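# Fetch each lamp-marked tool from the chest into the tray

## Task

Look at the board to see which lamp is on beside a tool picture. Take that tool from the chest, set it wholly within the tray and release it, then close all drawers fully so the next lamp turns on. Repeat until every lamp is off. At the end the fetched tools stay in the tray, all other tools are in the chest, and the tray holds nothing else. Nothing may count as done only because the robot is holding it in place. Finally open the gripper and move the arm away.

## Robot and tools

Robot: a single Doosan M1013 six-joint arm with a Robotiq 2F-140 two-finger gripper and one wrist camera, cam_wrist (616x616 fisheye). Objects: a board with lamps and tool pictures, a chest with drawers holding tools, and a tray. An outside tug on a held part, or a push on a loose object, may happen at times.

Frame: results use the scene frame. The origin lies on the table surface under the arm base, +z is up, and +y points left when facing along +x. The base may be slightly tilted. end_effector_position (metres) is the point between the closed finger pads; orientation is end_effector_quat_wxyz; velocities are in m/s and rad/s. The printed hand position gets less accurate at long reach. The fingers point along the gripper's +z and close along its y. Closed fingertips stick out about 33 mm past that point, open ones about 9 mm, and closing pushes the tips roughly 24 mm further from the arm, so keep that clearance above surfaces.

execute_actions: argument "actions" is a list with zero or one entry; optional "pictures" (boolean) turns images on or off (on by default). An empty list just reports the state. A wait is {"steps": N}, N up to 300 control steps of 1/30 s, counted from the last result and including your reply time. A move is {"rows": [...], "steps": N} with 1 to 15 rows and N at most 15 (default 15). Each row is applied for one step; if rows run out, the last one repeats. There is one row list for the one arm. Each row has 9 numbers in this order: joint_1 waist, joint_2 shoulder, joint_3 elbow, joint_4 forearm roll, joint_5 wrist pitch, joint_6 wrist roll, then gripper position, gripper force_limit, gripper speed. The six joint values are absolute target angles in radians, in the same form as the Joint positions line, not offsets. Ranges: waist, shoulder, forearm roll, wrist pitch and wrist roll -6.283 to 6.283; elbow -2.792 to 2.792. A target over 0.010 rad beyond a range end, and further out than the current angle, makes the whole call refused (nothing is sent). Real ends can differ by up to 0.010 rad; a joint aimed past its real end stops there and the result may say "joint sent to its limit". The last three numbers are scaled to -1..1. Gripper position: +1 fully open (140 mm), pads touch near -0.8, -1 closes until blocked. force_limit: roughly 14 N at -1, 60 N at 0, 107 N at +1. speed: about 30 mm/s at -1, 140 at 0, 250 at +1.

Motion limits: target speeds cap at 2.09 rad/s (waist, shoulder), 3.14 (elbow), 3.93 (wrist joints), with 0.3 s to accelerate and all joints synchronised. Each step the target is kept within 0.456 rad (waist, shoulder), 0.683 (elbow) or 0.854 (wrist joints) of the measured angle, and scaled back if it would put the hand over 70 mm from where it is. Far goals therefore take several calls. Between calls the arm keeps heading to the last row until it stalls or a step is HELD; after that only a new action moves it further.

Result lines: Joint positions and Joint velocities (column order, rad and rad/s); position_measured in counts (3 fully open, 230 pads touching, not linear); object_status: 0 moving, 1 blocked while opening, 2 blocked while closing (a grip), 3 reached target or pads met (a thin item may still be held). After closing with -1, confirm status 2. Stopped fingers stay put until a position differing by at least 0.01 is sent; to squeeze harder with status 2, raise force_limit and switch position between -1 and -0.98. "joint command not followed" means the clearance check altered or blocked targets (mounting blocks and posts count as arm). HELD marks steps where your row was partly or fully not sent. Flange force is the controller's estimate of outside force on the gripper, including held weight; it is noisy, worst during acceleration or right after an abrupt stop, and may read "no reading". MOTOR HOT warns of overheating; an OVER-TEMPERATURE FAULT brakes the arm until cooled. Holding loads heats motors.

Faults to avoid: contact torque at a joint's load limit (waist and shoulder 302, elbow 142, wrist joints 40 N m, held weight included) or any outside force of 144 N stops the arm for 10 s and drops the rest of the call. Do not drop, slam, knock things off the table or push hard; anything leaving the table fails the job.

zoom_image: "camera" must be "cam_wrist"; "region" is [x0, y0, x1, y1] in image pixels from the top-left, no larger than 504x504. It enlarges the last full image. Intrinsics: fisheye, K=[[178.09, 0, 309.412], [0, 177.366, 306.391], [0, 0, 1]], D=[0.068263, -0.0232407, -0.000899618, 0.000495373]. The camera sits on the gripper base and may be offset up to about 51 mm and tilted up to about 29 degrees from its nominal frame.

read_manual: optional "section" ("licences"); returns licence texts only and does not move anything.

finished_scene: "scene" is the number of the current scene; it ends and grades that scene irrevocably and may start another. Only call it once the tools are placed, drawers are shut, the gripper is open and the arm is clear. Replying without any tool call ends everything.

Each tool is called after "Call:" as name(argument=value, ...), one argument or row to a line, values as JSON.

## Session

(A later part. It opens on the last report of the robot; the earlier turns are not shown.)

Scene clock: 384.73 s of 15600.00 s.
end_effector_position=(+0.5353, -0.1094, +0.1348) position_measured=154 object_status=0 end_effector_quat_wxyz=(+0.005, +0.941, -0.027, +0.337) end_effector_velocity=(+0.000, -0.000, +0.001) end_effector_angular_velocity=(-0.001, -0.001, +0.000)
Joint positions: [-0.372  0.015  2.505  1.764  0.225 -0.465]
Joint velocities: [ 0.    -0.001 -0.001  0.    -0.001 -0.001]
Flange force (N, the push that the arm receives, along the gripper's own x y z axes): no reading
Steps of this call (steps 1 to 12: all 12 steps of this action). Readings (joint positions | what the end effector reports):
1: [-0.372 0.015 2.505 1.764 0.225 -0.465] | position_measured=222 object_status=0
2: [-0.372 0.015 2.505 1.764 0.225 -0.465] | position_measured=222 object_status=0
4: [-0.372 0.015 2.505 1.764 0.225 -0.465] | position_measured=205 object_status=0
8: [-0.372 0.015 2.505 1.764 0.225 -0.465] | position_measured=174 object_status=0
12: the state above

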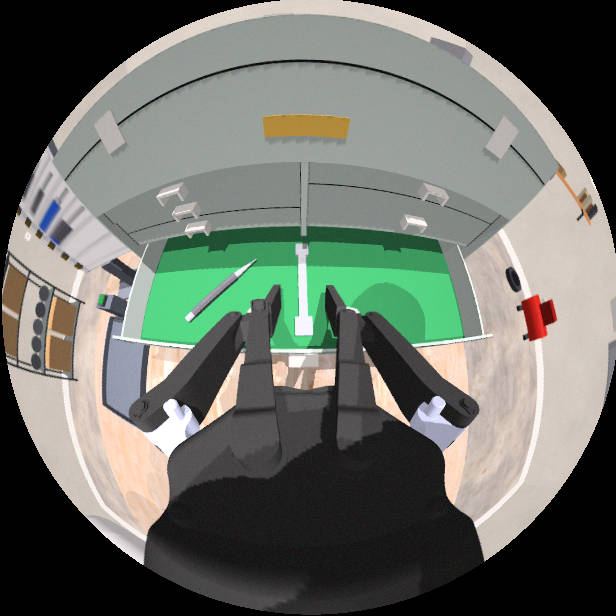

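Call:
execute_actions(
  actions=[
    {"rows":[[-0.372,-0.3,2.515,1.764,0.225,-0.465,-0.4,0,0]]},
  ],
  pictures=false,
)

Call:
execute_actions(
  actions=[
    {"rows":[[-0.229,-0.3,2.4,0,1.03,-1.78,-0.4,0,0]]},
  ],
  pictures=false,
)

Call:
execute_actions(
  actions=[
    {"steps":25},
  ],
  pictures=false,
)

Call:
execute_actions(
  actions=[
    {"rows":[[-0.229,0.1616,1.9905,0,0.98,-1.78,-0.4,0,0]]},
  ],
  pictures=false,
)

Call:
execute_actions(
  actions=[
    {"steps":15},
  ],
)

Scene clock: 397.50 s of 15600.00 s.
end_effector_position=(+0.5340, -0.1090, +0.2940) position_measured=179 object_status=3 end_effector_quat_wxyz=(+0.056, +0.885, -0.008, +0.463) end_effector_velocity=(-0.021, +0.009, +0.142) end_effector_angular_velocity=(-0.104, -0.248, +0.001)
Joint positions: [-0.372 -0.292  2.515  1.764  0.225 -0.465]
Joint velocities: [ 0.    -0.277  0.009 -0.     0.001 -0.   ]
Flange force (N, the push that the arm receives, along the gripper's own x y z axes): no reading
Steps of this call (steps 1 to 15: the robot went on to your last target; steps 16 to 90: nothing new was sent; then 9.27 s passed at rest; steps 91 to 105: all 15 steps of this action). Readings (joint positions | what the end effector reports):
91: [-0.372 0.015 2.505 1.764 0.225 -0.465] | position_measured=154 object_status=0
92: [-0.372 0.012 2.505 1.764 0.225 -0.465] | position_measured=156 object_status=0
94: [-0.372 -0.015 2.506 1.764 0.225 -0.465] | position_measured=171 object_status=0
98: [-0.372 -0.129 2.509 1.764 0.225 -0.465] | position_measured=179 object_status=0
105: the state above

Scene clock: 398.00 s of 15600.00 s.
end_effector_position=(+0.5094, +0.0634, +0.3001) position_measured=179 object_status=3 end_effector_quat_wxyz=(+0.092, +0.682, +0.594, +0.417) end_effector_velocity=(-0.274, +0.249, -0.156) end_effector_angular_velocity=(-1.962, -0.123, +2.809)
Joint positions: [-0.295 -0.299  2.453  1.177  0.657 -1.051]
Joint velocities: [ 0.154 -0.002 -0.123 -1.68   0.858 -1.663]
Flange force (N, the push that the arm receives, along the gripper's own x y z axes): [-7.1 1.9 -9.9]
Steps of this call (steps 1 to 15: all 15 steps of this action). Readings (joint positions | what the end effector reports):
1: [-0.372 -0.298 2.515 1.764 0.225 -0.465] | position_measured=179 object_status=3
2: [-0.371 -0.299 2.514 1.758 0.230 -0.470] | position_measured=179 object_status=3
4: [-0.363 -0.298 2.507 1.706 0.280 -0.523] | position_measured=179 object_status=3
8: [-0.336 -0.298 2.486 1.535 0.429 -0.694] | position_measured=179 object_status=3
15: the state above

Scene clock: 398.83 s of 15600.00 s.
end_effector_position=(+0.3033, -0.0439, +0.2046) position_measured=179 object_status=3 end_effector_quat_wxyz=(+0.001, +0.024, +1.000, +0.001) end_effector_velocity=(-0.002, -0.002, -0.000) end_effector_angular_velocity=(-0.006, +0.005, +0.008)
Joint positions: [-0.229 -0.3    2.4    0.001  1.03  -1.78 ]
Joint velocities: [-0.    -0.001  0.001 -0.008  0.004 -0.005]
Flange force (N, the push that the arm receives, along the gripper's own x y z axes): [3.0 -12.9 -0.6]
Steps of this call (steps 1 to 25: the robot went on to your last target). Readings (joint positions | what the end effector reports):
1: [-0.290 -0.299 2.449 1.119 0.685 -1.107] | position_measured=179 object_status=3
2: [-0.286 -0.299 2.445 1.060 0.712 -1.159] | position_measured=179 object_status=3
4: [-0.277 -0.299 2.438 0.941 0.760 -1.254] | position_measured=179 object_status=3
8: [-0.264 -0.299 2.428 0.703 0.836 -1.401] | position_measured=179 object_status=3
25: the state above

Scene clock: 399.33 s of 15600.00 s.
end_effector_position=(+0.4776, -0.0896, +0.2137) position_measured=179 object_status=3 end_effector_quat_wxyz=(+0.001, +0.023, +1.000, +0.001) end_effector_velocity=(+0.416, -0.109, -0.051) end_effector_angular_velocity=(+0.002, +0.008, +0.001)
Joint positions: [-0.229  0.012  2.123  0.     0.996 -1.78 ]
Joint velocities: [ 0.     0.74  -0.653 -0.    -0.079 -0.001]
Flange force (N, the push that the arm receives, along the gripper's own x y z axes): [-0.3 -2.3 -1.6]
Steps of this call (steps 1 to 15: all 15 steps of this action). Readings (joint positions | what the end effector reports):
1: [-0.229 -0.300 2.400 0.000 1.030 -1.780] | position_measured=179 object_status=3
2: [-0.229 -0.297 2.397 0.000 1.030 -1.780] | position_measured=179 object_status=3
4: [-0.229 -0.270 2.373 0.000 1.026 -1.780] | position_measured=179 object_status=3
8: [-0.229 -0.164 2.279 0.000 1.015 -1.780] | position_measured=179 object_status=3
15: the state above

Scene clock: 399.83 s of 15600.00 s.
end_effector_position=(+0.5613, -0.1116, +0.1968) position_measured=179 object_status=3 end_effector_quat_wxyz=(+0.000, +0.023, +1.000, +0.001) end_effector_velocity=(+0.001, +0.000, -0.000) end_effector_angular_velocity=(-0.000, -0.000, +0.000)
Joint positions: [-0.229  0.161  1.991 -0.     0.98  -1.78 ]
Joint velocities: [ 0.     0.001 -0.    -0.    -0.001  0.   ]
Flange force (N, the push that the arm receives, along the gripper's own x y z axes): [1.8 -1.8 -3.7]
Steps of this call (steps 1 to 15: the robot went on to your last target). Readings (joint positions | what the end effector reports):
1: [-0.229 0.037 2.101 0.000 0.993 -1.780] | position_measured=179 object_status=3
2: [-0.229 0.062 2.079 0.000 0.991 -1.780] | position_measured=179 object_status=3
4: [-0.229 0.111 2.035 0.000 0.985 -1.780] | position_measured=179 object_status=3
8: [-0.229 0.161 1.991 0.000 0.980 -1.780] | position_measured=179 object_status=3
15: the state above

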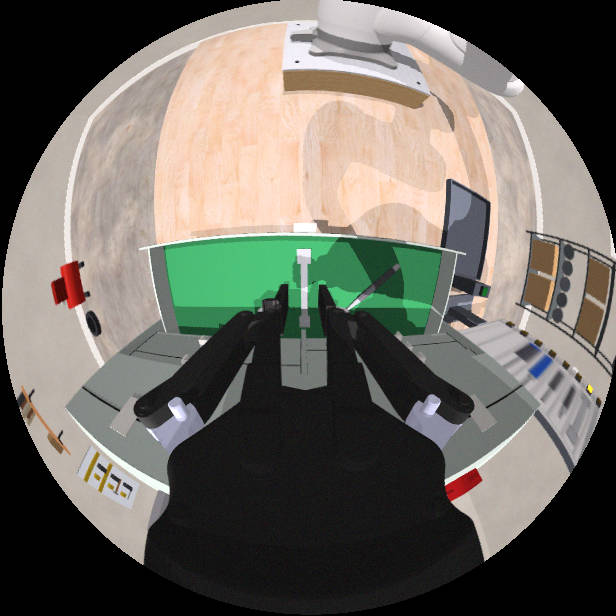

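z is 3 mm low; stop at 95% of the descent.

Call:
execute_actions(
  actions=[
    {"rows":[[-0.229,0.232,2.0475,0,0.8525,-1.78,-0.4,0,0]],"steps":13},
  ],
  pictures=false,
)

Call:
execute_actions(
  actions=[
    {"rows":[[-0.229,0.232,2.0475,0,0.8525,-1.78,-1,0.4,-0.3]]},
  ],
  pictures=false,
)

Scene clock: 406.03 s of 15600.00 s.
end_effector_position=(+0.5610, -0.1114, +0.1317) position_measured=179 object_status=3 end_effector_quat_wxyz=(+0.000, +0.023, +1.000, +0.001) end_effector_velocity=(-0.000, -0.000, -0.001) end_effector_angular_velocity=(+0.000, +0.000, -0.000)
Joint positions: [-0.229  0.232  2.047 -0.     0.853 -1.78 ]
Joint velocities: [-0.001  0.     0.001  0.    -0.001 -0.   ]
Flange force (N, the push that the arm receives, along the gripper's own x y z axes): [6.1 -4.6 -32.4]
Steps of this call (steps 1 to 15: the robot went on to your last target; steps 16 to 90: nothing new was sent; then 2.77 s passed at rest; steps 91 to 103: all 13 steps of this action). Readings (joint positions | what the end effector reports):
91: [-0.229 0.162 1.990 -0.000 0.980 -1.780] | position_measured=179 object_status=3
92: [-0.229 0.164 1.992 -0.000 0.974 -1.780] | position_measured=179 object_status=3
94: [-0.229 0.192 2.014 -0.000 0.924 -1.780] | position_measured=179 object_status=3
98: [-0.229 0.232 2.047 -0.000 0.854 -1.780] | position_measured=179 object_status=3
103: the state above

Scene clock: 406.53 s of 15600.00 s.
end_effector_position=(+0.5610, -0.1114, +0.1316) position_measured=224 object_status=2 end_effector_quat_wxyz=(+0.000, +0.023, +1.000, +0.001) end_effector_velocity=(-0.000, +0.000, -0.001) end_effector_angular_velocity=(+0.001, +0.001, -0.001)
Joint positions: [-0.229  0.232  2.047 -0.     0.852 -1.78 ]
Joint velocities: [0.    0.001 0.    0.    0.    0.001]
Flange force (N, the push that the arm receives, along the gripper's own x y z axes): [6.4 -17.0 -106.2]
Steps of this call (steps 1 to 15: all 15 steps of this action). Readings (joint positions | what the end effector reports):
1: [-0.229 0.232 2.047 -0.000 0.853 -1.780] | position_measured=179 object_status=0
2: [-0.229 0.232 2.047 -0.000 0.852 -1.780] | position_measured=180 object_status=0
4: [-0.229 0.232 2.047 -0.000 0.852 -1.780] | position_measured=192 object_status=0
8: [-0.229 0.232 2.047 -0.000 0.852 -1.780] | position_measured=215 object_status=0
15: the state above

Call:
execute_actions(
  actions=[
    {"rows":[[-0.229,0.216,2.035,0,0.881,-1.78,-1,0.4,-0.3],[-0.229,0.216,2.035,0,0.881,-1.78,-1,0.4,-0.3],[-0.229,0.216,2.035,0,0.881,-1.78,-1,0.4,-0.3],[-0.229,0.216,2.035,0,0.881,-1.78,-1,0.4,-0.3],[-0.229,0.216,2.035,0,0.881,-1.78,-1,0.4,-0.3],[-0.229,0.216,2.035,0,0.881,-1.78,-1,0.4,-0.3],[-0.284,0.216,2.035,0,0.881,-1.835,-1,0.4,-0.3]]},
  ],
)

Call:
execute_actions(
  actions=[
    {"rows":[[-0.284,0.205,2.026,0,0.901,-1.835,-1,0.4,-0.3],[-0.284,0.2,2.022,0,0.91,-1.835,-1,0.4,-0.3],[-0.284,0.194,2.017,0,0.921,-1.835,-1,0.4,-0.3],[-0.284,0.188,2.013,0,0.931,-1.835,-1,0.4,-0.3],[-0.284,0.183,2.008,0,0.941,-1.835,-1,0.4,-0.3],[-0.284,0.178,2.004,0,0.95,-1.835,-1,0.4,-0.3],[-0.284,0.172,1.999,0,0.961,-1.835,-1,0.4,-0.3],[-0.284,0.1616,1.9905,0,0.98,-1.835,-1,0.4,-0.3]]},
  ],
)

Scene clock: 420.40 s of 15600.00 s.
end_effector_position=(+0.5545, -0.1420, +0.1457) position_measured=224 object_status=2 end_effector_quat_wxyz=(+0.000, +0.023, +1.000, +0.001) end_effector_velocity=(+0.001, -0.001, +0.001) end_effector_angular_velocity=(-0.001, -0.003, +0.003)
Joint positions: [-0.284  0.216  2.035  0.     0.881 -1.835]
Joint velocities: [-0.001 -0.001 -0.001  0.    -0.001 -0.005]
Flange force (N, the push that the arm receives, along the gripper's own x y z axes): [7.5 -4.2 -3.6]
Steps of this call (steps 1 to 15: the robot went on to your last target; steps 16 to 90: nothing new was sent; then 10.37 s passed at rest; steps 91 to 105: all 15 steps of this action). Readings (joint positions | what the end effector reports):
91: [-0.229 0.232 2.048 -0.000 0.853 -1.780] | position_measured=224 object_status=2
92: [-0.229 0.230 2.046 -0.000 0.857 -1.780] | position_measured=224 object_status=2
94: [-0.229 0.219 2.038 0.000 0.876 -1.780] | position_measured=224 object_status=2
98: [-0.232 0.216 2.036 0.000 0.881 -1.783] | position_measured=224 object_status=2
105: the state above

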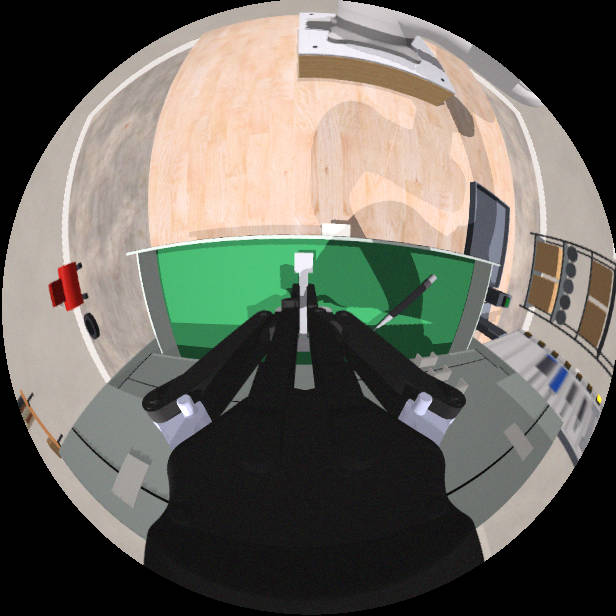

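Scene clock: 420.90 s of 15600.00 s.
end_effector_position=(+0.5544, -0.1422, +0.1965) position_measured=224 object_status=2 end_effector_quat_wxyz=(-0.000, +0.023, +1.000, +0.001) end_effector_velocity=(-0.000, -0.000, +0.002) end_effector_angular_velocity=(-0.000, +0.000, +0.002)
Joint positions: [-0.284  0.162  1.991  0.     0.98  -1.835]
Joint velocities: [ 0.    -0.003 -0.002 -0.     0.005 -0.001]
Flange force (N, the push that the arm receives, along the gripper's own x y z axes): [2.8 -5.0 -0.2]
Steps of this call (steps 1 to 15: all 15 steps of this action). Readings (joint positions | what the end effector reports):
1: [-0.284 0.216 2.035 0.000 0.881 -1.835] | position_measured=224 object_status=2
2: [-0.284 0.214 2.033 0.000 0.885 -1.835] | position_measured=224 object_status=2
4: [-0.284 0.203 2.024 0.000 0.905 -1.835] | position_measured=224 object_status=2
8: [-0.284 0.180 2.006 0.000 0.945 -1.835] | position_measured=224 object_status=2
15: the state above

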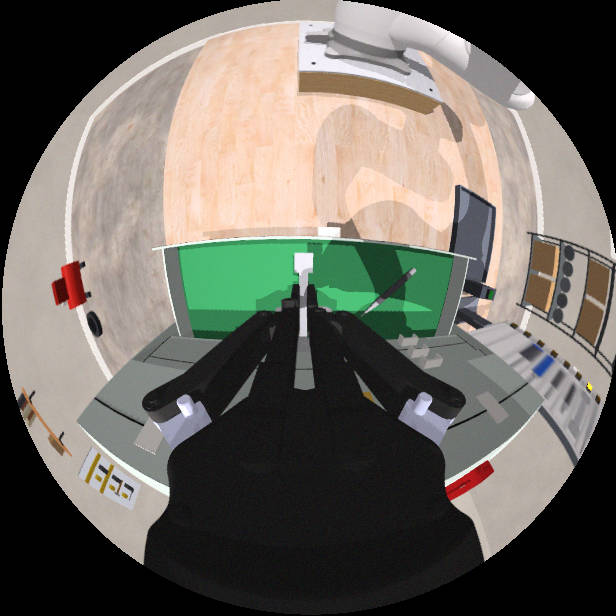

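Call:
execute_actions(
  actions=[
    {"rows":[[-0.284,-0.0695,2.131,0,1.07,-1.835,-1,0.4,-0.3]],"steps":13},
  ],
  pictures=false,
)

Call:
execute_actions(
  actions=[
    {"rows":[[0.5,-0.0695,2.131,0,1.07,-1.1,-1,0.4,-0.3]]},
  ],
  pictures=false,
)

Call:
execute_actions(
  actions=[
    {"steps":22},
  ],
)

Scene clock: 426.43 s of 15600.00 s.
end_effector_position=(+0.4449, -0.1072, +0.2476) position_measured=224 object_status=2 end_effector_quat_wxyz=(+0.000, +0.023, +1.000, +0.001) end_effector_velocity=(-0.058, +0.019, +0.018) end_effector_angular_velocity=(-0.000, -0.001, -0.000)
Joint positions: [-0.284 -0.067  2.129 -0.     1.069 -1.835]
Joint velocities: [ 0.001 -0.119  0.073  0.     0.045  0.001]
Flange force (N, the push that the arm receives, along the gripper's own x y z axes): [5.0 -7.0 0.8]
Steps of this call (steps 1 to 15: the robot went on to your last target; steps 16 to 90: nothing new was sent; then 2.10 s passed at rest; steps 91 to 103: all 13 steps of this action). Readings (joint positions | what the end effector reports):
91: [-0.284 0.162 1.990 -0.000 0.980 -1.835] | position_measured=224 object_status=2
92: [-0.284 0.159 1.992 -0.000 0.981 -1.835] | position_measured=224 object_status=2
94: [-0.284 0.131 2.009 -0.000 0.992 -1.835] | position_measured=224 object_status=2
98: [-0.284 0.022 2.075 -0.000 1.034 -1.835] | position_measured=224 object_status=2
103: the state above

Scene clock: 426.93 s of 15600.00 s.
end_effector_position=(+0.4527, +0.0571, +0.2487) position_measured=224 object_status=2 end_effector_quat_wxyz=(+0.000, +0.063, +0.998, +0.003) end_effector_velocity=(-0.054, +0.403, +0.002) end_effector_angular_velocity=(+0.008, +0.002, +0.225)
Joint positions: [ 0.079 -0.069  2.131 -0.     1.07  -1.394]
Joint velocities: [ 0.893 -0.001  0.002 -0.     0.002  0.668]
Flange force (N, the push that the arm receives, along the gripper's own x y z axes): [4.4 -4.7 -3.1]
Steps of this call (steps 1 to 15: all 15 steps of this action). Readings (joint positions | what the end effector reports):
1: [-0.284 -0.069 2.131 -0.000 1.070 -1.835] | position_measured=224 object_status=2
2: [-0.281 -0.069 2.131 -0.000 1.070 -1.830] | position_measured=224 object_status=2
4: [-0.254 -0.069 2.131 -0.000 1.070 -1.785] | position_measured=224 object_status=2
8: [-0.132 -0.069 2.131 -0.000 1.070 -1.604] | position_measured=224 object_status=2
15: the state above

Scene clock: 427.67 s of 15600.00 s.
end_effector_position=(+0.3894, +0.2362, +0.2502) position_measured=224 object_status=2 end_effector_quat_wxyz=(+0.000, -0.001, +1.000, +0.005) end_effector_velocity=(-0.001, -0.000, -0.000) end_effector_angular_velocity=(-0.001, +0.002, -0.000)
Joint positions: [ 0.5   -0.07   2.131 -0.     1.07  -1.1  ]
Joint velocities: [ 0.001 -0.     0.001  0.     0.001  0.001]
Flange force (N, the push that the arm receives, along the gripper's own x y z axes): [0.9 -9.0 0.0]
Steps of this call (steps 1 to 22: the robot went on to your last target). Readings (joint positions | what the end effector reports):
1: [0.109 -0.069 2.131 -0.000 1.070 -1.372] | position_measured=224 object_status=2
2: [0.139 -0.069 2.131 -0.000 1.070 -1.351] | position_measured=224 object_status=2
4: [0.200 -0.069 2.131 -0.000 1.070 -1.309] | position_measured=224 object_status=2
8: [0.320 -0.069 2.131 -0.000 1.070 -1.225] | position_measured=224 object_status=2
22: the state above

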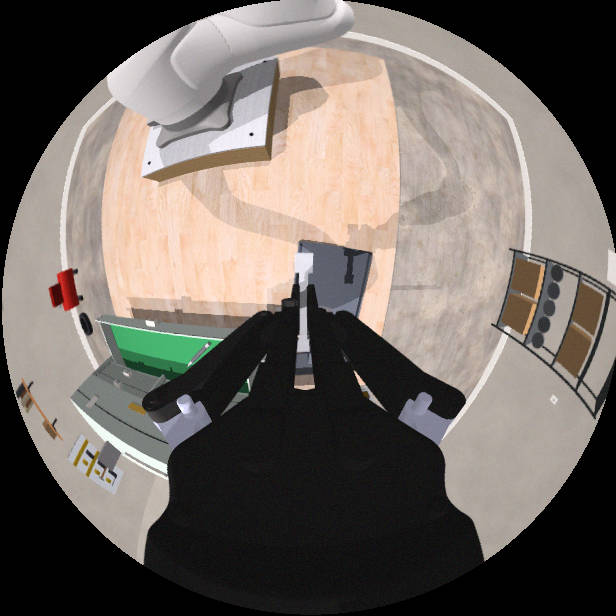

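Call:
execute_actions(
  actions=[
    {"rows":[[0.603,0.214,2.0768,0,0.844,-0.847,-1,0.4,-0.3]]},
  ],
  pictures=false,
)

Call:
execute_actions(
  actions=[
    {"rows":[[0.603,0.307,2.1241,0,0.704,-0.847,-1,0.4,-0.3]]},
  ],
)

Scene clock: 439.33 s of 15600.00 s.
end_effector_position=(+0.4459, +0.3293, +0.1338) position_measured=224 object_status=2 end_effector_quat_wxyz=(-0.002, +0.073, +0.997, +0.004) end_effector_velocity=(+0.020, +0.050, -0.068) end_effector_angular_velocity=(+0.000, +0.001, -0.077)
Joint positions: [ 0.602  0.211  2.078 -0.     0.847 -0.85 ]
Joint velocities: [ 0.056  0.147 -0.029  0.001 -0.118  0.132]
Flange force (N, the push that the arm receives, along the gripper's own x y z axes): [0.9 -7.6 -6.9]
Steps of this call (steps 1 to 15: the robot went on to your last target; steps 16 to 90: nothing new was sent; then 8.17 s passed at rest; steps 91 to 105: all 15 steps of this action). Readings (joint positions | what the end effector reports):
91: [0.500 -0.069 2.131 -0.000 1.070 -1.100] | position_measured=224 object_status=2
92: [0.501 -0.067 2.130 -0.000 1.068 -1.097] | position_measured=224 object_status=2
94: [0.511 -0.039 2.125 -0.000 1.045 -1.072] | position_measured=224 object_status=2
98: [0.550 0.069 2.105 -0.000 0.960 -0.977] | position_measured=224 object_status=2
105: the state above

Scene clock: 439.83 s of 15600.00 s.
end_effector_position=(+0.4459, +0.3308, +0.0625) position_measured=224 object_status=2 end_effector_quat_wxyz=(-0.002, +0.074, +0.997, +0.004) end_effector_velocity=(-0.001, -0.001, -0.001) end_effector_angular_velocity=(-0.002, +0.003, +0.001)
Joint positions: [ 0.603  0.307  2.124 -0.     0.704 -0.847]
Joint velocities: [ 0.     0.002  0.001 -0.001  0.     0.   ]
Flange force (N, the push that the arm receives, along the gripper's own x y z axes): [2.3 -7.4 -6.3]
Steps of this call (steps 1 to 15: all 15 steps of this action). Readings (joint positions | what the end effector reports):
1: [0.603 0.213 2.077 -0.000 0.845 -0.848] | position_measured=224 object_status=2
2: [0.603 0.216 2.078 -0.000 0.840 -0.847] | position_measured=224 object_status=2
4: [0.603 0.245 2.093 -0.000 0.797 -0.847] | position_measured=224 object_status=2
8: [0.603 0.306 2.124 -0.000 0.707 -0.847] | position_measured=224 object_status=2
15: the state above

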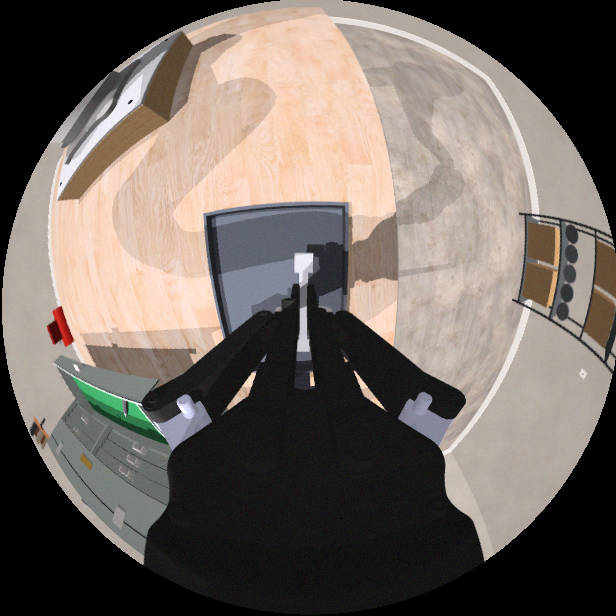

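Call:
execute_actions(
  actions=[
    {"rows":[[0.603,0.318,2.129,0,0.688,-0.847,-1,0.4,-0.3],[0.603,0.322,2.131,0,0.682,-0.847,-1,0.4,-0.3],[0.603,0.326,2.132,0,0.677,-0.847,-1,0.4,-0.3],[0.603,0.33,2.134,0,0.671,-0.847,-1,0.4,-0.3]],"steps":12},
  ],
  pictures=false,
)

Scene clock: 445.17 s of 15600.00 s.
end_effector_position=(+0.4452, +0.3306, +0.0462) position_measured=224 object_status=2 end_effector_quat_wxyz=(-0.002, +0.074, +0.997, +0.004) end_effector_velocity=(+0.000, -0.000, -0.001) end_effector_angular_velocity=(-0.000, -0.000, +0.000)
Joint positions: [ 0.603  0.33   2.134  0.     0.671 -0.847]
Joint velocities: [-0.     0.001  0.    -0.    -0.001 -0.   ]
Flange force (N, the push that the arm receives, along the gripper's own x y z axes): [-0.9 -0.2 0.6]
Steps of this call (steps 1 to 15: the robot went on to your last target; steps 16 to 90: nothing new was sent; then 1.93 s passed at rest; steps 91 to 102: all 12 steps of this action). Readings (joint positions | what the end effector reports):
91: [0.603 0.307 2.124 -0.000 0.704 -0.847] | position_measured=224 object_status=2
92: [0.603 0.309 2.125 0.000 0.700 -0.847] | position_measured=224 object_status=2
94: [0.603 0.320 2.130 0.000 0.686 -0.847] | position_measured=224 object_status=2
98: [0.603 0.330 2.134 0.000 0.672 -0.847] | position_measured=224 object_status=2
102: the state above

Call:
execute_actions(
  actions=[
    {"rows":[[0.603,0.336,2.1365,0,0.6625,-0.847,-1,0.4,-0.3]],"steps":10},
  ],
  pictures=false,
)

Scene clock: 448.23 s of 15600.00 s.
end_effector_position=(+0.4450, +0.3305, +0.0420) position_measured=224 object_status=2 end_effector_quat_wxyz=(-0.002, +0.074, +0.997, +0.004) end_effector_velocity=(-0.000, +0.000, -0.000) end_effector_angular_velocity=(+0.000, -0.000, -0.001)
Joint positions: [ 0.603  0.336  2.136 -0.     0.663 -0.847]
Joint velocities: [ 0.    -0.     0.001  0.    -0.001  0.001]
Flange force (N, the push that the arm receives, along the gripper's own x y z axes): [-0.5 -5.4 -1.6]
Steps of this call (steps 1 to 15: the robot went on to your last target; steps 16 to 82: nothing new was sent; steps 83 to 92: all 10 steps of this action). Readings (joint positions | what the end effector reports):
83: [0.603 0.330 2.134 0.000 0.671 -0.847] | position_measured=224 object_status=2
84: [0.603 0.331 2.135 -0.000 0.669 -0.847] | position_measured=224 object_status=2
86: [0.603 0.335 2.136 -0.000 0.664 -0.847] | position_measured=224 object_status=2
90: [0.603 0.336 2.136 -0.000 0.663 -0.847] | position_measured=224 object_status=2
92: the state above

Call:
execute_actions(
  actions=[
    {"rows":[[0.603,0.336,2.1365,0,0.6625,-0.847,-0.5,0,0],[0.603,0.336,2.1365,0,0.6625,-0.847,-0.5,0,0],[0.603,0.336,2.1365,0,0.6625,-0.847,-0.5,0,0],[0.603,0.336,2.1365,0,0.6625,-0.847,-0.5,0,0],[0.603,0.336,2.1365,0,0.6625,-0.847,-0.5,0,0],[0.603,0.336,2.1365,0,0.6625,-0.847,-0.5,0,0],[0.603,0.214,2.0768,0,0.844,-0.847,-0.5,0,0]]},
  ],
  pictures=false,
)

Call:
execute_actions(
  actions=[
    {"rows":[[0.3,-0.3,2.4,0,1.03,-0.847,-0.2,0,0]]},
  ],
  pictures=false,
)

Call:
execute_actions(
  actions=[
    {"steps":12},
  ],
  pictures=false,
)

Call:
execute_actions(
  actions=[
    {"rows":[[-0.477,-0.35,2.55,1.586,0.285,-0.364,-0.2,0,0]]},
  ],
  pictures=false,
)

Call:
execute_actions(
  actions=[
    {"steps":25},
  ],
  pictures=false,
)

Call:
execute_actions(
  actions=[
    {"rows":[[-0.477,-0.3,2.655,1.586,0.285,-0.364,-0.2,0,0]],"steps":11},
  ],
  pictures=false,
)

Call:
execute_actions(
  actions=[
    {"rows":[[-0.477,-0.098,2.618,1.586,0.285,-0.364,-0.2,0,0]],"steps":13},
  ],
)

Scene clock: 472.43 s of 15600.00 s.
end_effector_position=(+0.4469, +0.3308, +0.1301) position_measured=192 object_status=3 end_effector_quat_wxyz=(-0.002, +0.074, +0.997, +0.005) end_effector_velocity=(-0.005, -0.005, +0.112) end_effector_angular_velocity=(+0.000, -0.000, +0.001)
Joint positions: [ 0.603  0.217  2.078  0.     0.838 -0.847]
Joint velocities: [-0.    -0.147 -0.072 -0.     0.219 -0.001]
Flange force (N, the push that the arm receives, along the gripper's own x y z axes): [0.7 -5.7 -3.4]
Steps of this call (steps 1 to 15: the robot went on to your last target; steps 16 to 90: nothing new was sent; then 20.70 s passed at rest; steps 91 to 105: all 15 steps of this action). Readings (joint positions | what the end effector reports):
91: [0.603 0.336 2.137 -0.000 0.662 -0.847] | position_measured=224 object_status=0
92: [0.603 0.336 2.137 -0.000 0.662 -0.847] | position_measured=224 object_status=0
94: [0.603 0.336 2.137 -0.000 0.662 -0.847] | position_measured=208 object_status=0
98: [0.603 0.333 2.136 -0.000 0.667 -0.847] | position_measured=192 object_status=0
105: the state above

Scene clock: 472.93 s of 15600.00 s.
end_effector_position=(+0.3564, +0.1813, +0.1935) position_measured=154 object_status=3 end_effector_quat_wxyz=(-0.003, +0.168, +0.986, +0.003) end_effector_velocity=(-0.271, -0.310, +0.094) end_effector_angular_velocity=(+0.008, -0.026, -0.461)
Joint positions: [ 0.414 -0.102  2.279  0.     0.96  -0.847]
Joint velocities: [-0.462 -0.802  0.489  0.     0.283 -0.001]
Flange force (N, the push that the arm receives, along the gripper's own x y z axes): [-2.2 -2.7 -4.7]
Steps of this call (steps 1 to 15: all 15 steps of this action). Readings (joint positions | what the end effector reports):
1: [0.603 0.215 2.077 0.000 0.842 -0.847] | position_measured=192 object_status=0
2: [0.601 0.211 2.079 0.000 0.845 -0.847] | position_measured=190 object_status=0
4: [0.582 0.183 2.101 0.000 0.857 -0.847] | position_measured=175 object_status=0
8: [0.519 0.082 2.167 0.000 0.895 -0.847] | position_measured=154 object_status=0
15: the state above

Scene clock: 473.33 s of 15600.00 s.
end_effector_position=(+0.2839, +0.1144, +0.2055) position_measured=154 object_status=3 end_effector_quat_wxyz=(+0.000, +0.223, +0.975, +0.004) end_effector_velocity=(-0.002, -0.001, +0.000) end_effector_angular_velocity=(-0.001, +0.002, -0.001)
Joint positions: [ 0.3   -0.3    2.4    0.     1.03  -0.847]
Joint velocities: [-0.001 -0.002  0.001 -0.     0.003  0.   ]
Flange force (N, the push that the arm receives, along the gripper's own x y z axes): [-10.6 -7.4 -0.2]
Steps of this call (steps 1 to 12: the robot went on to your last target). Readings (joint positions | what the end effector reports):
1: [0.398 -0.130 2.296 0.000 0.970 -0.847] | position_measured=154 object_status=3
2: [0.382 -0.157 2.313 0.000 0.979 -0.847] | position_measured=154 object_status=3
4: [0.350 -0.213 2.347 0.000 0.999 -0.847] | position_measured=154 object_status=3
8: [0.304 -0.293 2.396 0.000 1.028 -0.847] | position_measured=154 object_status=3
12: the state above

Scene clock: 473.83 s of 15600.00 s.
end_effector_position=(+0.4284, +0.1112, +0.2298) position_measured=154 object_status=3 end_effector_quat_wxyz=(+0.058, +0.686, +0.664, +0.292) end_effector_velocity=(+0.297, -0.260, +0.132) end_effector_angular_velocity=(+1.198, -0.358, -2.348)
Joint positions: [-0.062 -0.33   2.49   0.678  0.583 -0.557]
Joint velocities: [-0.827 -0.042  0.125  1.538 -0.62   0.403]
Flange force (N, the push that the arm receives, along the gripper's own x y z axes): [-12.8 -5.9 -18.3]
Steps of this call (steps 1 to 15: all 15 steps of this action). Readings (joint positions | what the end effector reports):
1: [0.300 -0.300 2.400 0.000 1.030 -0.847] | position_measured=154 object_status=3
2: [0.297 -0.300 2.401 0.006 1.025 -0.844] | position_measured=154 object_status=3
4: [0.269 -0.303 2.410 0.058 0.979 -0.814] | position_measured=154 object_status=3
8: [0.146 -0.316 2.448 0.289 0.792 -0.693] | position_measured=154 object_status=3
15: the state above

Scene clock: 474.67 s of 15600.00 s.
end_effector_position=(+0.5000, -0.1295, +0.2916) position_measured=154 object_status=3 end_effector_quat_wxyz=(+0.069, +0.886, -0.005, +0.459) end_effector_velocity=(+0.000, -0.001, +0.001) end_effector_angular_velocity=(+0.002, -0.002, -0.004)
Joint positions: [-0.477 -0.35   2.55   1.586  0.285 -0.364]
Joint velocities: [-0.001 -0.    -0.     0.003 -0.001  0.001]
Flange force (N, the push that the arm receives, along the gripper's own x y z axes): no reading
Steps of this call (steps 1 to 25: the robot went on to your last target). Readings (joint positions | what the end effector reports):
1: [-0.089 -0.331 2.494 0.730 0.563 -0.544] | position_measured=154 object_status=3
2: [-0.115 -0.333 2.498 0.782 0.544 -0.532] | position_measured=154 object_status=3
4: [-0.164 -0.335 2.505 0.889 0.509 -0.510] | position_measured=154 object_status=3
8: [-0.256 -0.339 2.518 1.093 0.444 -0.467] | position_measured=154 object_status=3
25: the state above

Scene clock: 475.03 s of 15600.00 s.
end_effector_position=(+0.4480, -0.1009, +0.1990) position_measured=154 object_status=3 end_effector_quat_wxyz=(+0.036, +0.917, -0.017, +0.398) end_effector_velocity=(-0.004, +0.002, -0.006) end_effector_angular_velocity=(+0.005, +0.009, -0.001)
Joint positions: [-0.477 -0.3    2.655  1.586  0.285 -0.364]
Joint velocities: [-0.001  0.003  0.008  0.001 -0.    -0.001]
Flange force (N, the push that the arm receives, along the gripper's own x y z axes): no reading
Steps of this call (steps 1 to 11: all 11 steps of this action). Readings (joint positions | what the end effector reports):
1: [-0.477 -0.350 2.550 1.586 0.285 -0.364] | position_measured=154 object_status=3
2: [-0.477 -0.348 2.554 1.586 0.285 -0.364] | position_measured=154 object_status=3
4: [-0.477 -0.331 2.591 1.586 0.285 -0.364] | position_measured=154 object_status=3
8: [-0.477 -0.303 2.649 1.586 0.285 -0.364] | position_measured=154 object_status=3
11: the state above

Scene clock: 475.47 s of 15600.00 s.
end_effector_position=(+0.4579, -0.1065, +0.1294) position_measured=154 object_status=3 end_effector_quat_wxyz=(+0.001, +0.944, -0.031, +0.329) end_effector_velocity=(+0.000, +0.000, +0.000) end_effector_angular_velocity=(-0.000, -0.000, +0.001)
Joint positions: [-0.477 -0.098  2.618  1.586  0.285 -0.364]
Joint velocities: [ 0. -0. -0. -0.  0. -0.]
Flange force (N, the push that the arm receives, along the gripper's own x y z axes): no reading
Steps of this call (steps 1 to 13: all 13 steps of this action). Readings (joint positions | what the end effector reports):
1: [-0.477 -0.300 2.655 1.586 0.285 -0.364] | position_measured=154 object_status=3
2: [-0.477 -0.297 2.654 1.586 0.285 -0.364] | position_measured=154 object_status=3
4: [-0.477 -0.269 2.648 1.586 0.285 -0.364] | position_measured=154 object_status=3
8: [-0.477 -0.144 2.626 1.586 0.285 -0.364] | position_measured=154 object_status=3
13: the state above

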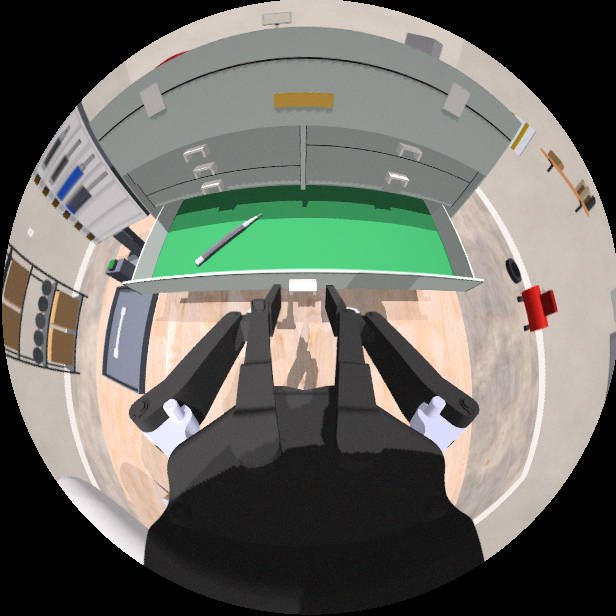

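Call:
execute_actions(
  actions=[
    {"rows":[[-0.477,-0.098,2.618,1.586,0.285,-0.364,-1,0,-0.3]],"steps":13},
  ],
  pictures=false,
)

Call:
execute_actions(
  actions=[
    {"rows":[[-0.455,-0.073,2.598,1.628,0.272,-0.39,-1,0,-0.3],[-0.434,-0.049,2.577,1.666,0.261,-0.413,-1,0,-0.3],[-0.415,-0.026,2.556,1.70,0.25,-0.432,-1,0,-0.3],[-0.397,-0.003,2.535,1.729,0.239,-0.448,-1,0,-0.3],[-0.38,0.019,2.514,1.754,0.23,-0.46,-1,0,-0.3],[-0.365,0.04,2.492,1.774,0.221,-0.469,-1,0,-0.3],[-0.351,0.061,2.47,1.79,0.212,-0.474,-1,0,-0.3],[-0.338,0.082,2.448,1.802,0.205,-0.475,-1,0,-0.3],[-0.326,0.101,2.425,1.809,0.198,-0.473,-1,0,-0.3],[-0.32,0.113,2.411,1.811,0.194,-0.469,-1,0,-0.3]]},
  ],
  pictures=false,
)

Call:
execute_actions(
  actions=[
    {"rows":[[-0.318,0.116,2.407,1.812,0.193,-0.468,-1,0,-0.3],[-0.316,0.12,2.402,1.8126,0.1916,-0.468,-1,0,-0.3],[-0.314,0.124,2.397,1.8126,0.1905,-0.468,-1,0,-0.3],[-0.314,0.124,2.397,1.8126,0.1905,-0.468,-1,0,-0.3],[-0.314,0.124,2.397,1.8126,0.1905,-0.468,-1,0,-0.3],[-0.314,0.124,2.397,1.8126,0.1905,-0.468,-1,0,-0.3],[-0.314,0.124,2.397,1.8126,0.1905,-0.468,-0.2,0,0],[-0.314,0.124,2.397,1.8126,0.1905,-0.468,-0.2,0,0],[-0.314,0.124,2.397,1.8126,0.1905,-0.468,-0.2,0,0],[-0.314,0.124,2.397,1.8126,0.1905,-0.468,-0.2,0,0],[-0.38,0.019,2.514,1.754,0.23,-0.46,-0.2,0,0]]},
  ],
  pictures=false,
)

Call:
execute_actions(
  actions=[
    {"rows":[[-0.38,0.019,2.514,1.754,0.23,-0.46,-0.2,0,0],[-0.38,0.019,2.514,1.754,0.23,-0.46,-0.2,0,0],[-0.38,0.019,2.514,1.754,0.23,-0.46,-0.2,0,0],[0.2,-0.24,2.611,0,0.0,1.57,-0.2,0,0]]},
  ],
  pictures=false,
)

Call:
execute_actions(
  actions=[
    {"steps":30},
  ],
)

Call:
zoom_image(
  camera="cam_wrist",
  region=[60, 40, 300, 280],
)

Scene clock: 497.53 s of 15600.00 s.
end_effector_position=(+0.4580, -0.1063, +0.1293) position_measured=193 object_status=0 end_effector_quat_wxyz=(+0.001, +0.944, -0.030, +0.329) end_effector_velocity=(+0.000, -0.001, +0.000) end_effector_angular_velocity=(-0.002, +0.001, -0.001)
Joint positions: [-0.477 -0.098  2.618  1.586  0.285 -0.364]
Joint velocities: [ 0.     0.    -0.001 -0.    -0.002 -0.   ]
Flange force (N, the push that the arm receives, along the gripper's own x y z axes): no reading
Steps of this call (steps 1 to 15: the robot went on to your last target; steps 16 to 90: nothing new was sent; then 18.63 s passed at rest; steps 91 to 103: all 13 steps of this action). Readings (joint positions | what the end effector reports):
91: [-0.477 -0.098 2.618 1.586 0.285 -0.364] | position_measured=154 object_status=0
92: [-0.477 -0.098 2.618 1.586 0.285 -0.364] | position_measured=155 object_status=0
94: [-0.477 -0.098 2.618 1.586 0.285 -0.364] | position_measured=167 object_status=0
98: [-0.477 -0.098 2.618 1.586 0.285 -0.364] | position_measured=190 object_status=0
103: the state above

Scene clock: 498.03 s of 15600.00 s.
end_effector_position=(+0.5927, -0.1119, +0.1277) position_measured=193 object_status=2 end_effector_quat_wxyz=(+0.004, +0.943, -0.028, +0.333) end_effector_velocity=(+0.018, +0.001, -0.003) end_effector_angular_velocity=(+0.004, +0.003, -0.005)
Joint positions: [-0.321  0.112  2.411  1.811  0.194 -0.469]
Joint velocities: [ 0.02   0.029 -0.029  0.016 -0.014  0.006]
Flange force (N, the push that the arm receives, along the gripper's own x y z axes): no reading
Steps of this call (steps 1 to 15: all 15 steps of this action). Readings (joint positions | what the end effector reports):
1: [-0.477 -0.098 2.618 1.586 0.285 -0.364] | position_measured=193 object_status=2
2: [-0.474 -0.095 2.616 1.591 0.284 -0.367] | position_measured=193 object_status=2
4: [-0.453 -0.070 2.595 1.632 0.271 -0.392] | position_measured=193 object_status=2
8: [-0.389 0.009 2.522 1.737 0.235 -0.450] | position_measured=193 object_status=2
15: the state above

Scene clock: 498.53 s of 15600.00 s.
end_effector_position=(+0.5655, -0.1118, +0.1287) position_measured=154 object_status=0 end_effector_quat_wxyz=(+0.004, +0.943, -0.028, +0.332) end_effector_velocity=(-0.520, +0.021, +0.006) end_effector_angular_velocity=(+0.028, +0.026, -0.022)
Joint positions: [-0.346  0.072  2.455  1.784  0.21  -0.464]
Joint velocities: [-0.463 -0.749  0.831 -0.404  0.272  0.054]
Flange force (N, the push that the arm receives, along the gripper's own x y z axes): no reading
Steps of this call (steps 1 to 15: all 15 steps of this action). Readings (joint positions | what the end effector reports):
1: [-0.320 0.112 2.411 1.811 0.194 -0.469] | position_measured=193 object_status=2
2: [-0.320 0.113 2.410 1.811 0.194 -0.469] | position_measured=193 object_status=2
4: [-0.317 0.119 2.403 1.812 0.192 -0.468] | position_measured=193 object_status=2
8: [-0.314 0.124 2.397 1.813 0.190 -0.468] | position_measured=193 object_status=0
15: the state above

Scene clock: 499.03 s of 15600.00 s.
end_effector_position=(+0.4922, +0.0053, +0.1490) position_measured=154 object_status=3 end_effector_quat_wxyz=(+0.015, +0.943, +0.087, +0.320) end_effector_velocity=(-0.106, +0.334, +0.077) end_effector_angular_velocity=(-0.309, -0.101, +0.672)
Joint positions: [-0.1   -0.116  2.565  1.212  0.108  0.082]
Joint velocities: [ 0.916 -0.376  0.14  -2.114 -0.329  2.124]
Flange force (N, the push that the arm receives, along the gripper's own x y z axes): no reading
Steps of this call (steps 1 to 15: all 15 steps of this action). Readings (joint positions | what the end effector reports):
1: [-0.361 0.049 2.480 1.771 0.218 -0.462] | position_measured=154 object_status=0
2: [-0.371 0.032 2.499 1.762 0.225 -0.461] | position_measured=154 object_status=0
4: [-0.379 0.019 2.514 1.755 0.230 -0.460] | position_measured=154 object_status=0
8: [-0.325 -0.012 2.526 1.650 0.198 -0.356] | position_measured=154 object_status=3
15: the state above

Scene clock: 500.03 s of 15600.00 s.
end_effector_position=(+0.4616, +0.1149, +0.1889) position_measured=154 object_status=3 end_effector_quat_wxyz=(-0.035, +0.925, +0.079, +0.371) end_effector_velocity=(+0.001, +0.000, +0.001) end_effector_angular_velocity=(+0.000, -0.001, +0.000)
Joint positions: [ 0.2   -0.24   2.611  0.     0.     1.57 ]
Joint velocities: [ 0.    -0.    -0.001 -0.     0.     0.   ]
Flange force (N, the push that the arm receives, along the gripper's own x y z axes): no reading
Steps of this call (steps 1 to 30: the robot went on to your last target). Readings (joint positions | what the end effector reports):
1: [-0.070 -0.129 2.569 1.137 0.097 0.157] | position_measured=154 object_status=3
2: [-0.040 -0.141 2.574 1.057 0.086 0.237] | position_measured=154 object_status=3
4: [0.017 -0.165 2.583 0.879 0.066 0.415] | position_measured=154 object_status=3
8: [0.113 -0.204 2.598 0.462 0.031 0.847] | position_measured=154 object_status=3
30: the state above

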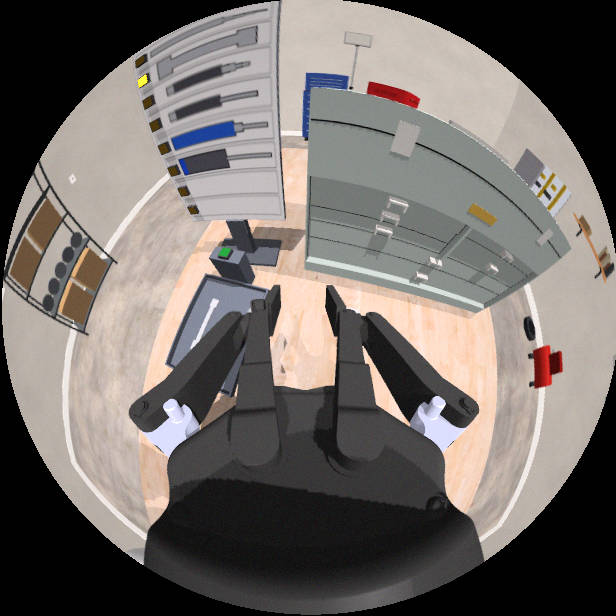

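Region (60, 40, 300, 280) of cam_wrist's 616x616 image, scaled by 2.100, with more detail than that image has.

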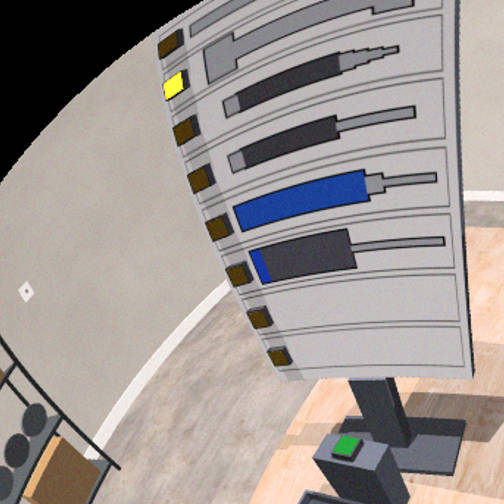

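Call:
execute_actions(
  actions=[
    {"rows":[[-0.006,-0.07,2.69,0,-0.5,1.57,-0.2,0,0]]},
  ],
  pictures=false,
)

Call:
execute_actions(
  actions=[
    {"rows":[[-0.006,0.102,2.7625,0,-1.042,1.57,-0.2,0,0]]},
  ],
)

Call:
execute_actions(
  actions=[
    {"rows":[[-0.006,0.175,2.668,0,-1.02,1.57,-0.2,0,0],[-0.006,0.175,2.668,0,-1.02,1.57,-0.2,0,0],[-0.006,0.175,2.668,0,-1.02,1.57,-0.2,0,0],[-0.006,0.175,2.668,0,-1.02,1.57,-0.2,0,0],[-0.006,0.175,2.668,0,-1.02,1.57,-0.2,0,0],[-0.006,0.175,2.668,0,-1.02,1.57,-0.2,0,0],[-0.006,0.175,2.668,0,-1.02,1.57,-0.2,0,0],[-0.006,0.178,2.663,0,-1.018,1.57,-0.2,0,0],[-0.006,0.181,2.658,0,-1.016,1.57,-0.2,0,0],[-0.006,0.184,2.653,0,-1.014,1.57,-0.2,0,0]]},
  ],
)

Scene clock: 511.90 s of 15600.00 s.
end_effector_position=(+0.5205, +0.0169, +0.1855) position_measured=154 object_status=3 end_effector_quat_wxyz=(+0.006, +0.875, -0.015, +0.485) end_effector_velocity=(+0.001, -0.001, +0.003) end_effector_angular_velocity=(-0.001, -0.014, -0.002)
Joint positions: [-0.006 -0.07   2.69  -0.    -0.499  1.57 ]
Joint velocities: [-0.003  0.001  0.003 -0.    -0.018 -0.   ]
Flange force (N, the push that the arm receives, along the gripper's own x y z axes): no reading
Steps of this call (steps 1 to 15: the robot went on to your last target; steps 16 to 90: nothing new was sent; then 8.37 s passed at rest; steps 91 to 105: all 15 steps of this action). Readings (joint positions | what the end effector reports):
91: [0.200 -0.240 2.611 -0.000 -0.000 1.570] | position_measured=154 object_status=3
92: [0.198 -0.238 2.612 -0.000 -0.006 1.570] | position_measured=154 object_status=3
94: [0.177 -0.221 2.620 -0.000 -0.058 1.570] | position_measured=154 object_status=3
98: [0.080 -0.141 2.657 -0.000 -0.291 1.570] | position_measured=154 object_status=3
105: the state above

Scene clock: 512.40 s of 15600.00 s.
end_effector_position=(+0.5402, +0.0160, +0.2214) position_measured=154 object_status=3 end_effector_quat_wxyz=(+0.008, +0.793, -0.014, +0.609) end_effector_velocity=(+0.001, -0.000, +0.002) end_effector_angular_velocity=(-0.001, -0.008, +0.000)
Joint positions: [-0.006  0.102  2.762 -0.    -1.041  1.57 ]
Joint velocities: [ 0.     0.     0.     0.    -0.008 -0.001]
Flange force (N, the push that the arm receives, along the gripper's own x y z axes): no reading
Steps of this call (steps 1 to 15: all 15 steps of this action). Readings (joint positions | what the end effector reports):
1: [-0.006 -0.070 2.690 -0.000 -0.500 1.570] | position_measured=154 object_status=3
2: [-0.006 -0.069 2.691 -0.000 -0.506 1.570] | position_measured=154 object_status=3
4: [-0.006 -0.052 2.698 -0.000 -0.558 1.570] | position_measured=154 object_status=3
8: [-0.006 0.034 2.734 -0.000 -0.827 1.570] | position_measured=154 object_status=3
15: the state above

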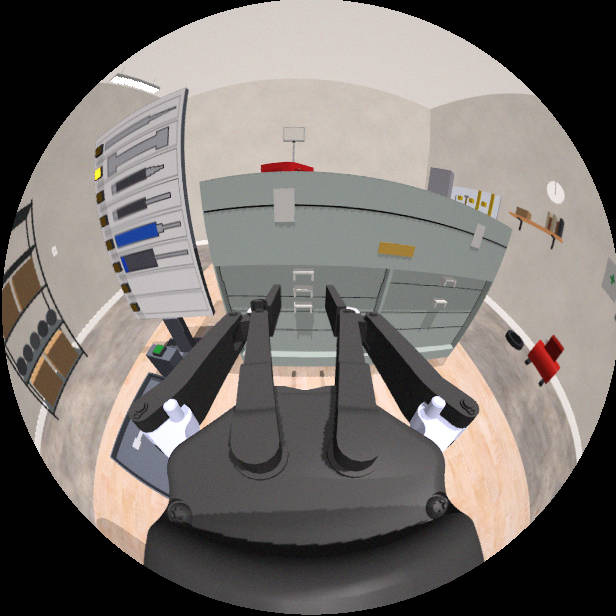

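Scene clock: 512.90 s of 15600.00 s.
end_effector_position=(+0.6050, +0.0139, +0.2179) position_measured=154 object_status=3 end_effector_quat_wxyz=(+0.008, +0.793, -0.014, +0.609) end_effector_velocity=(+0.002, -0.000, -0.001) end_effector_angular_velocity=(+0.000, +0.002, -0.000)
Joint positions: [-0.006  0.184  2.653 -0.    -1.014  1.57 ]
Joint velocities: [-0.     0.003 -0.004 -0.     0.003  0.   ]
Flange force (N, the push that the arm receives, along the gripper's own x y z axes): [7.1 18.1 -5.4]
Steps of this call (steps 1 to 15: all 15 steps of this action). Readings (joint positions | what the end effector reports):
1: [-0.006 0.102 2.762 -0.000 -1.042 1.570] | position_measured=154 object_status=3
2: [-0.006 0.105 2.759 -0.000 -1.041 1.570] | position_measured=154 object_status=3
4: [-0.006 0.132 2.723 -0.000 -1.032 1.570] | position_measured=154 object_status=3
8: [-0.006 0.175 2.668 -0.000 -1.020 1.570] | position_measured=154 object_status=3
15: the state above

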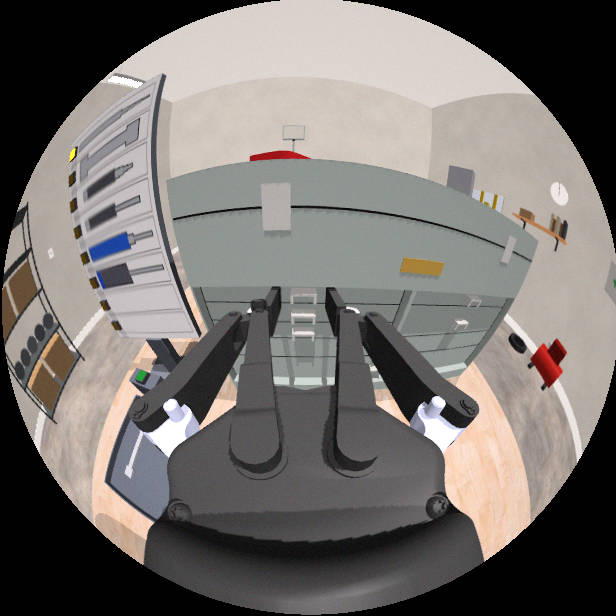

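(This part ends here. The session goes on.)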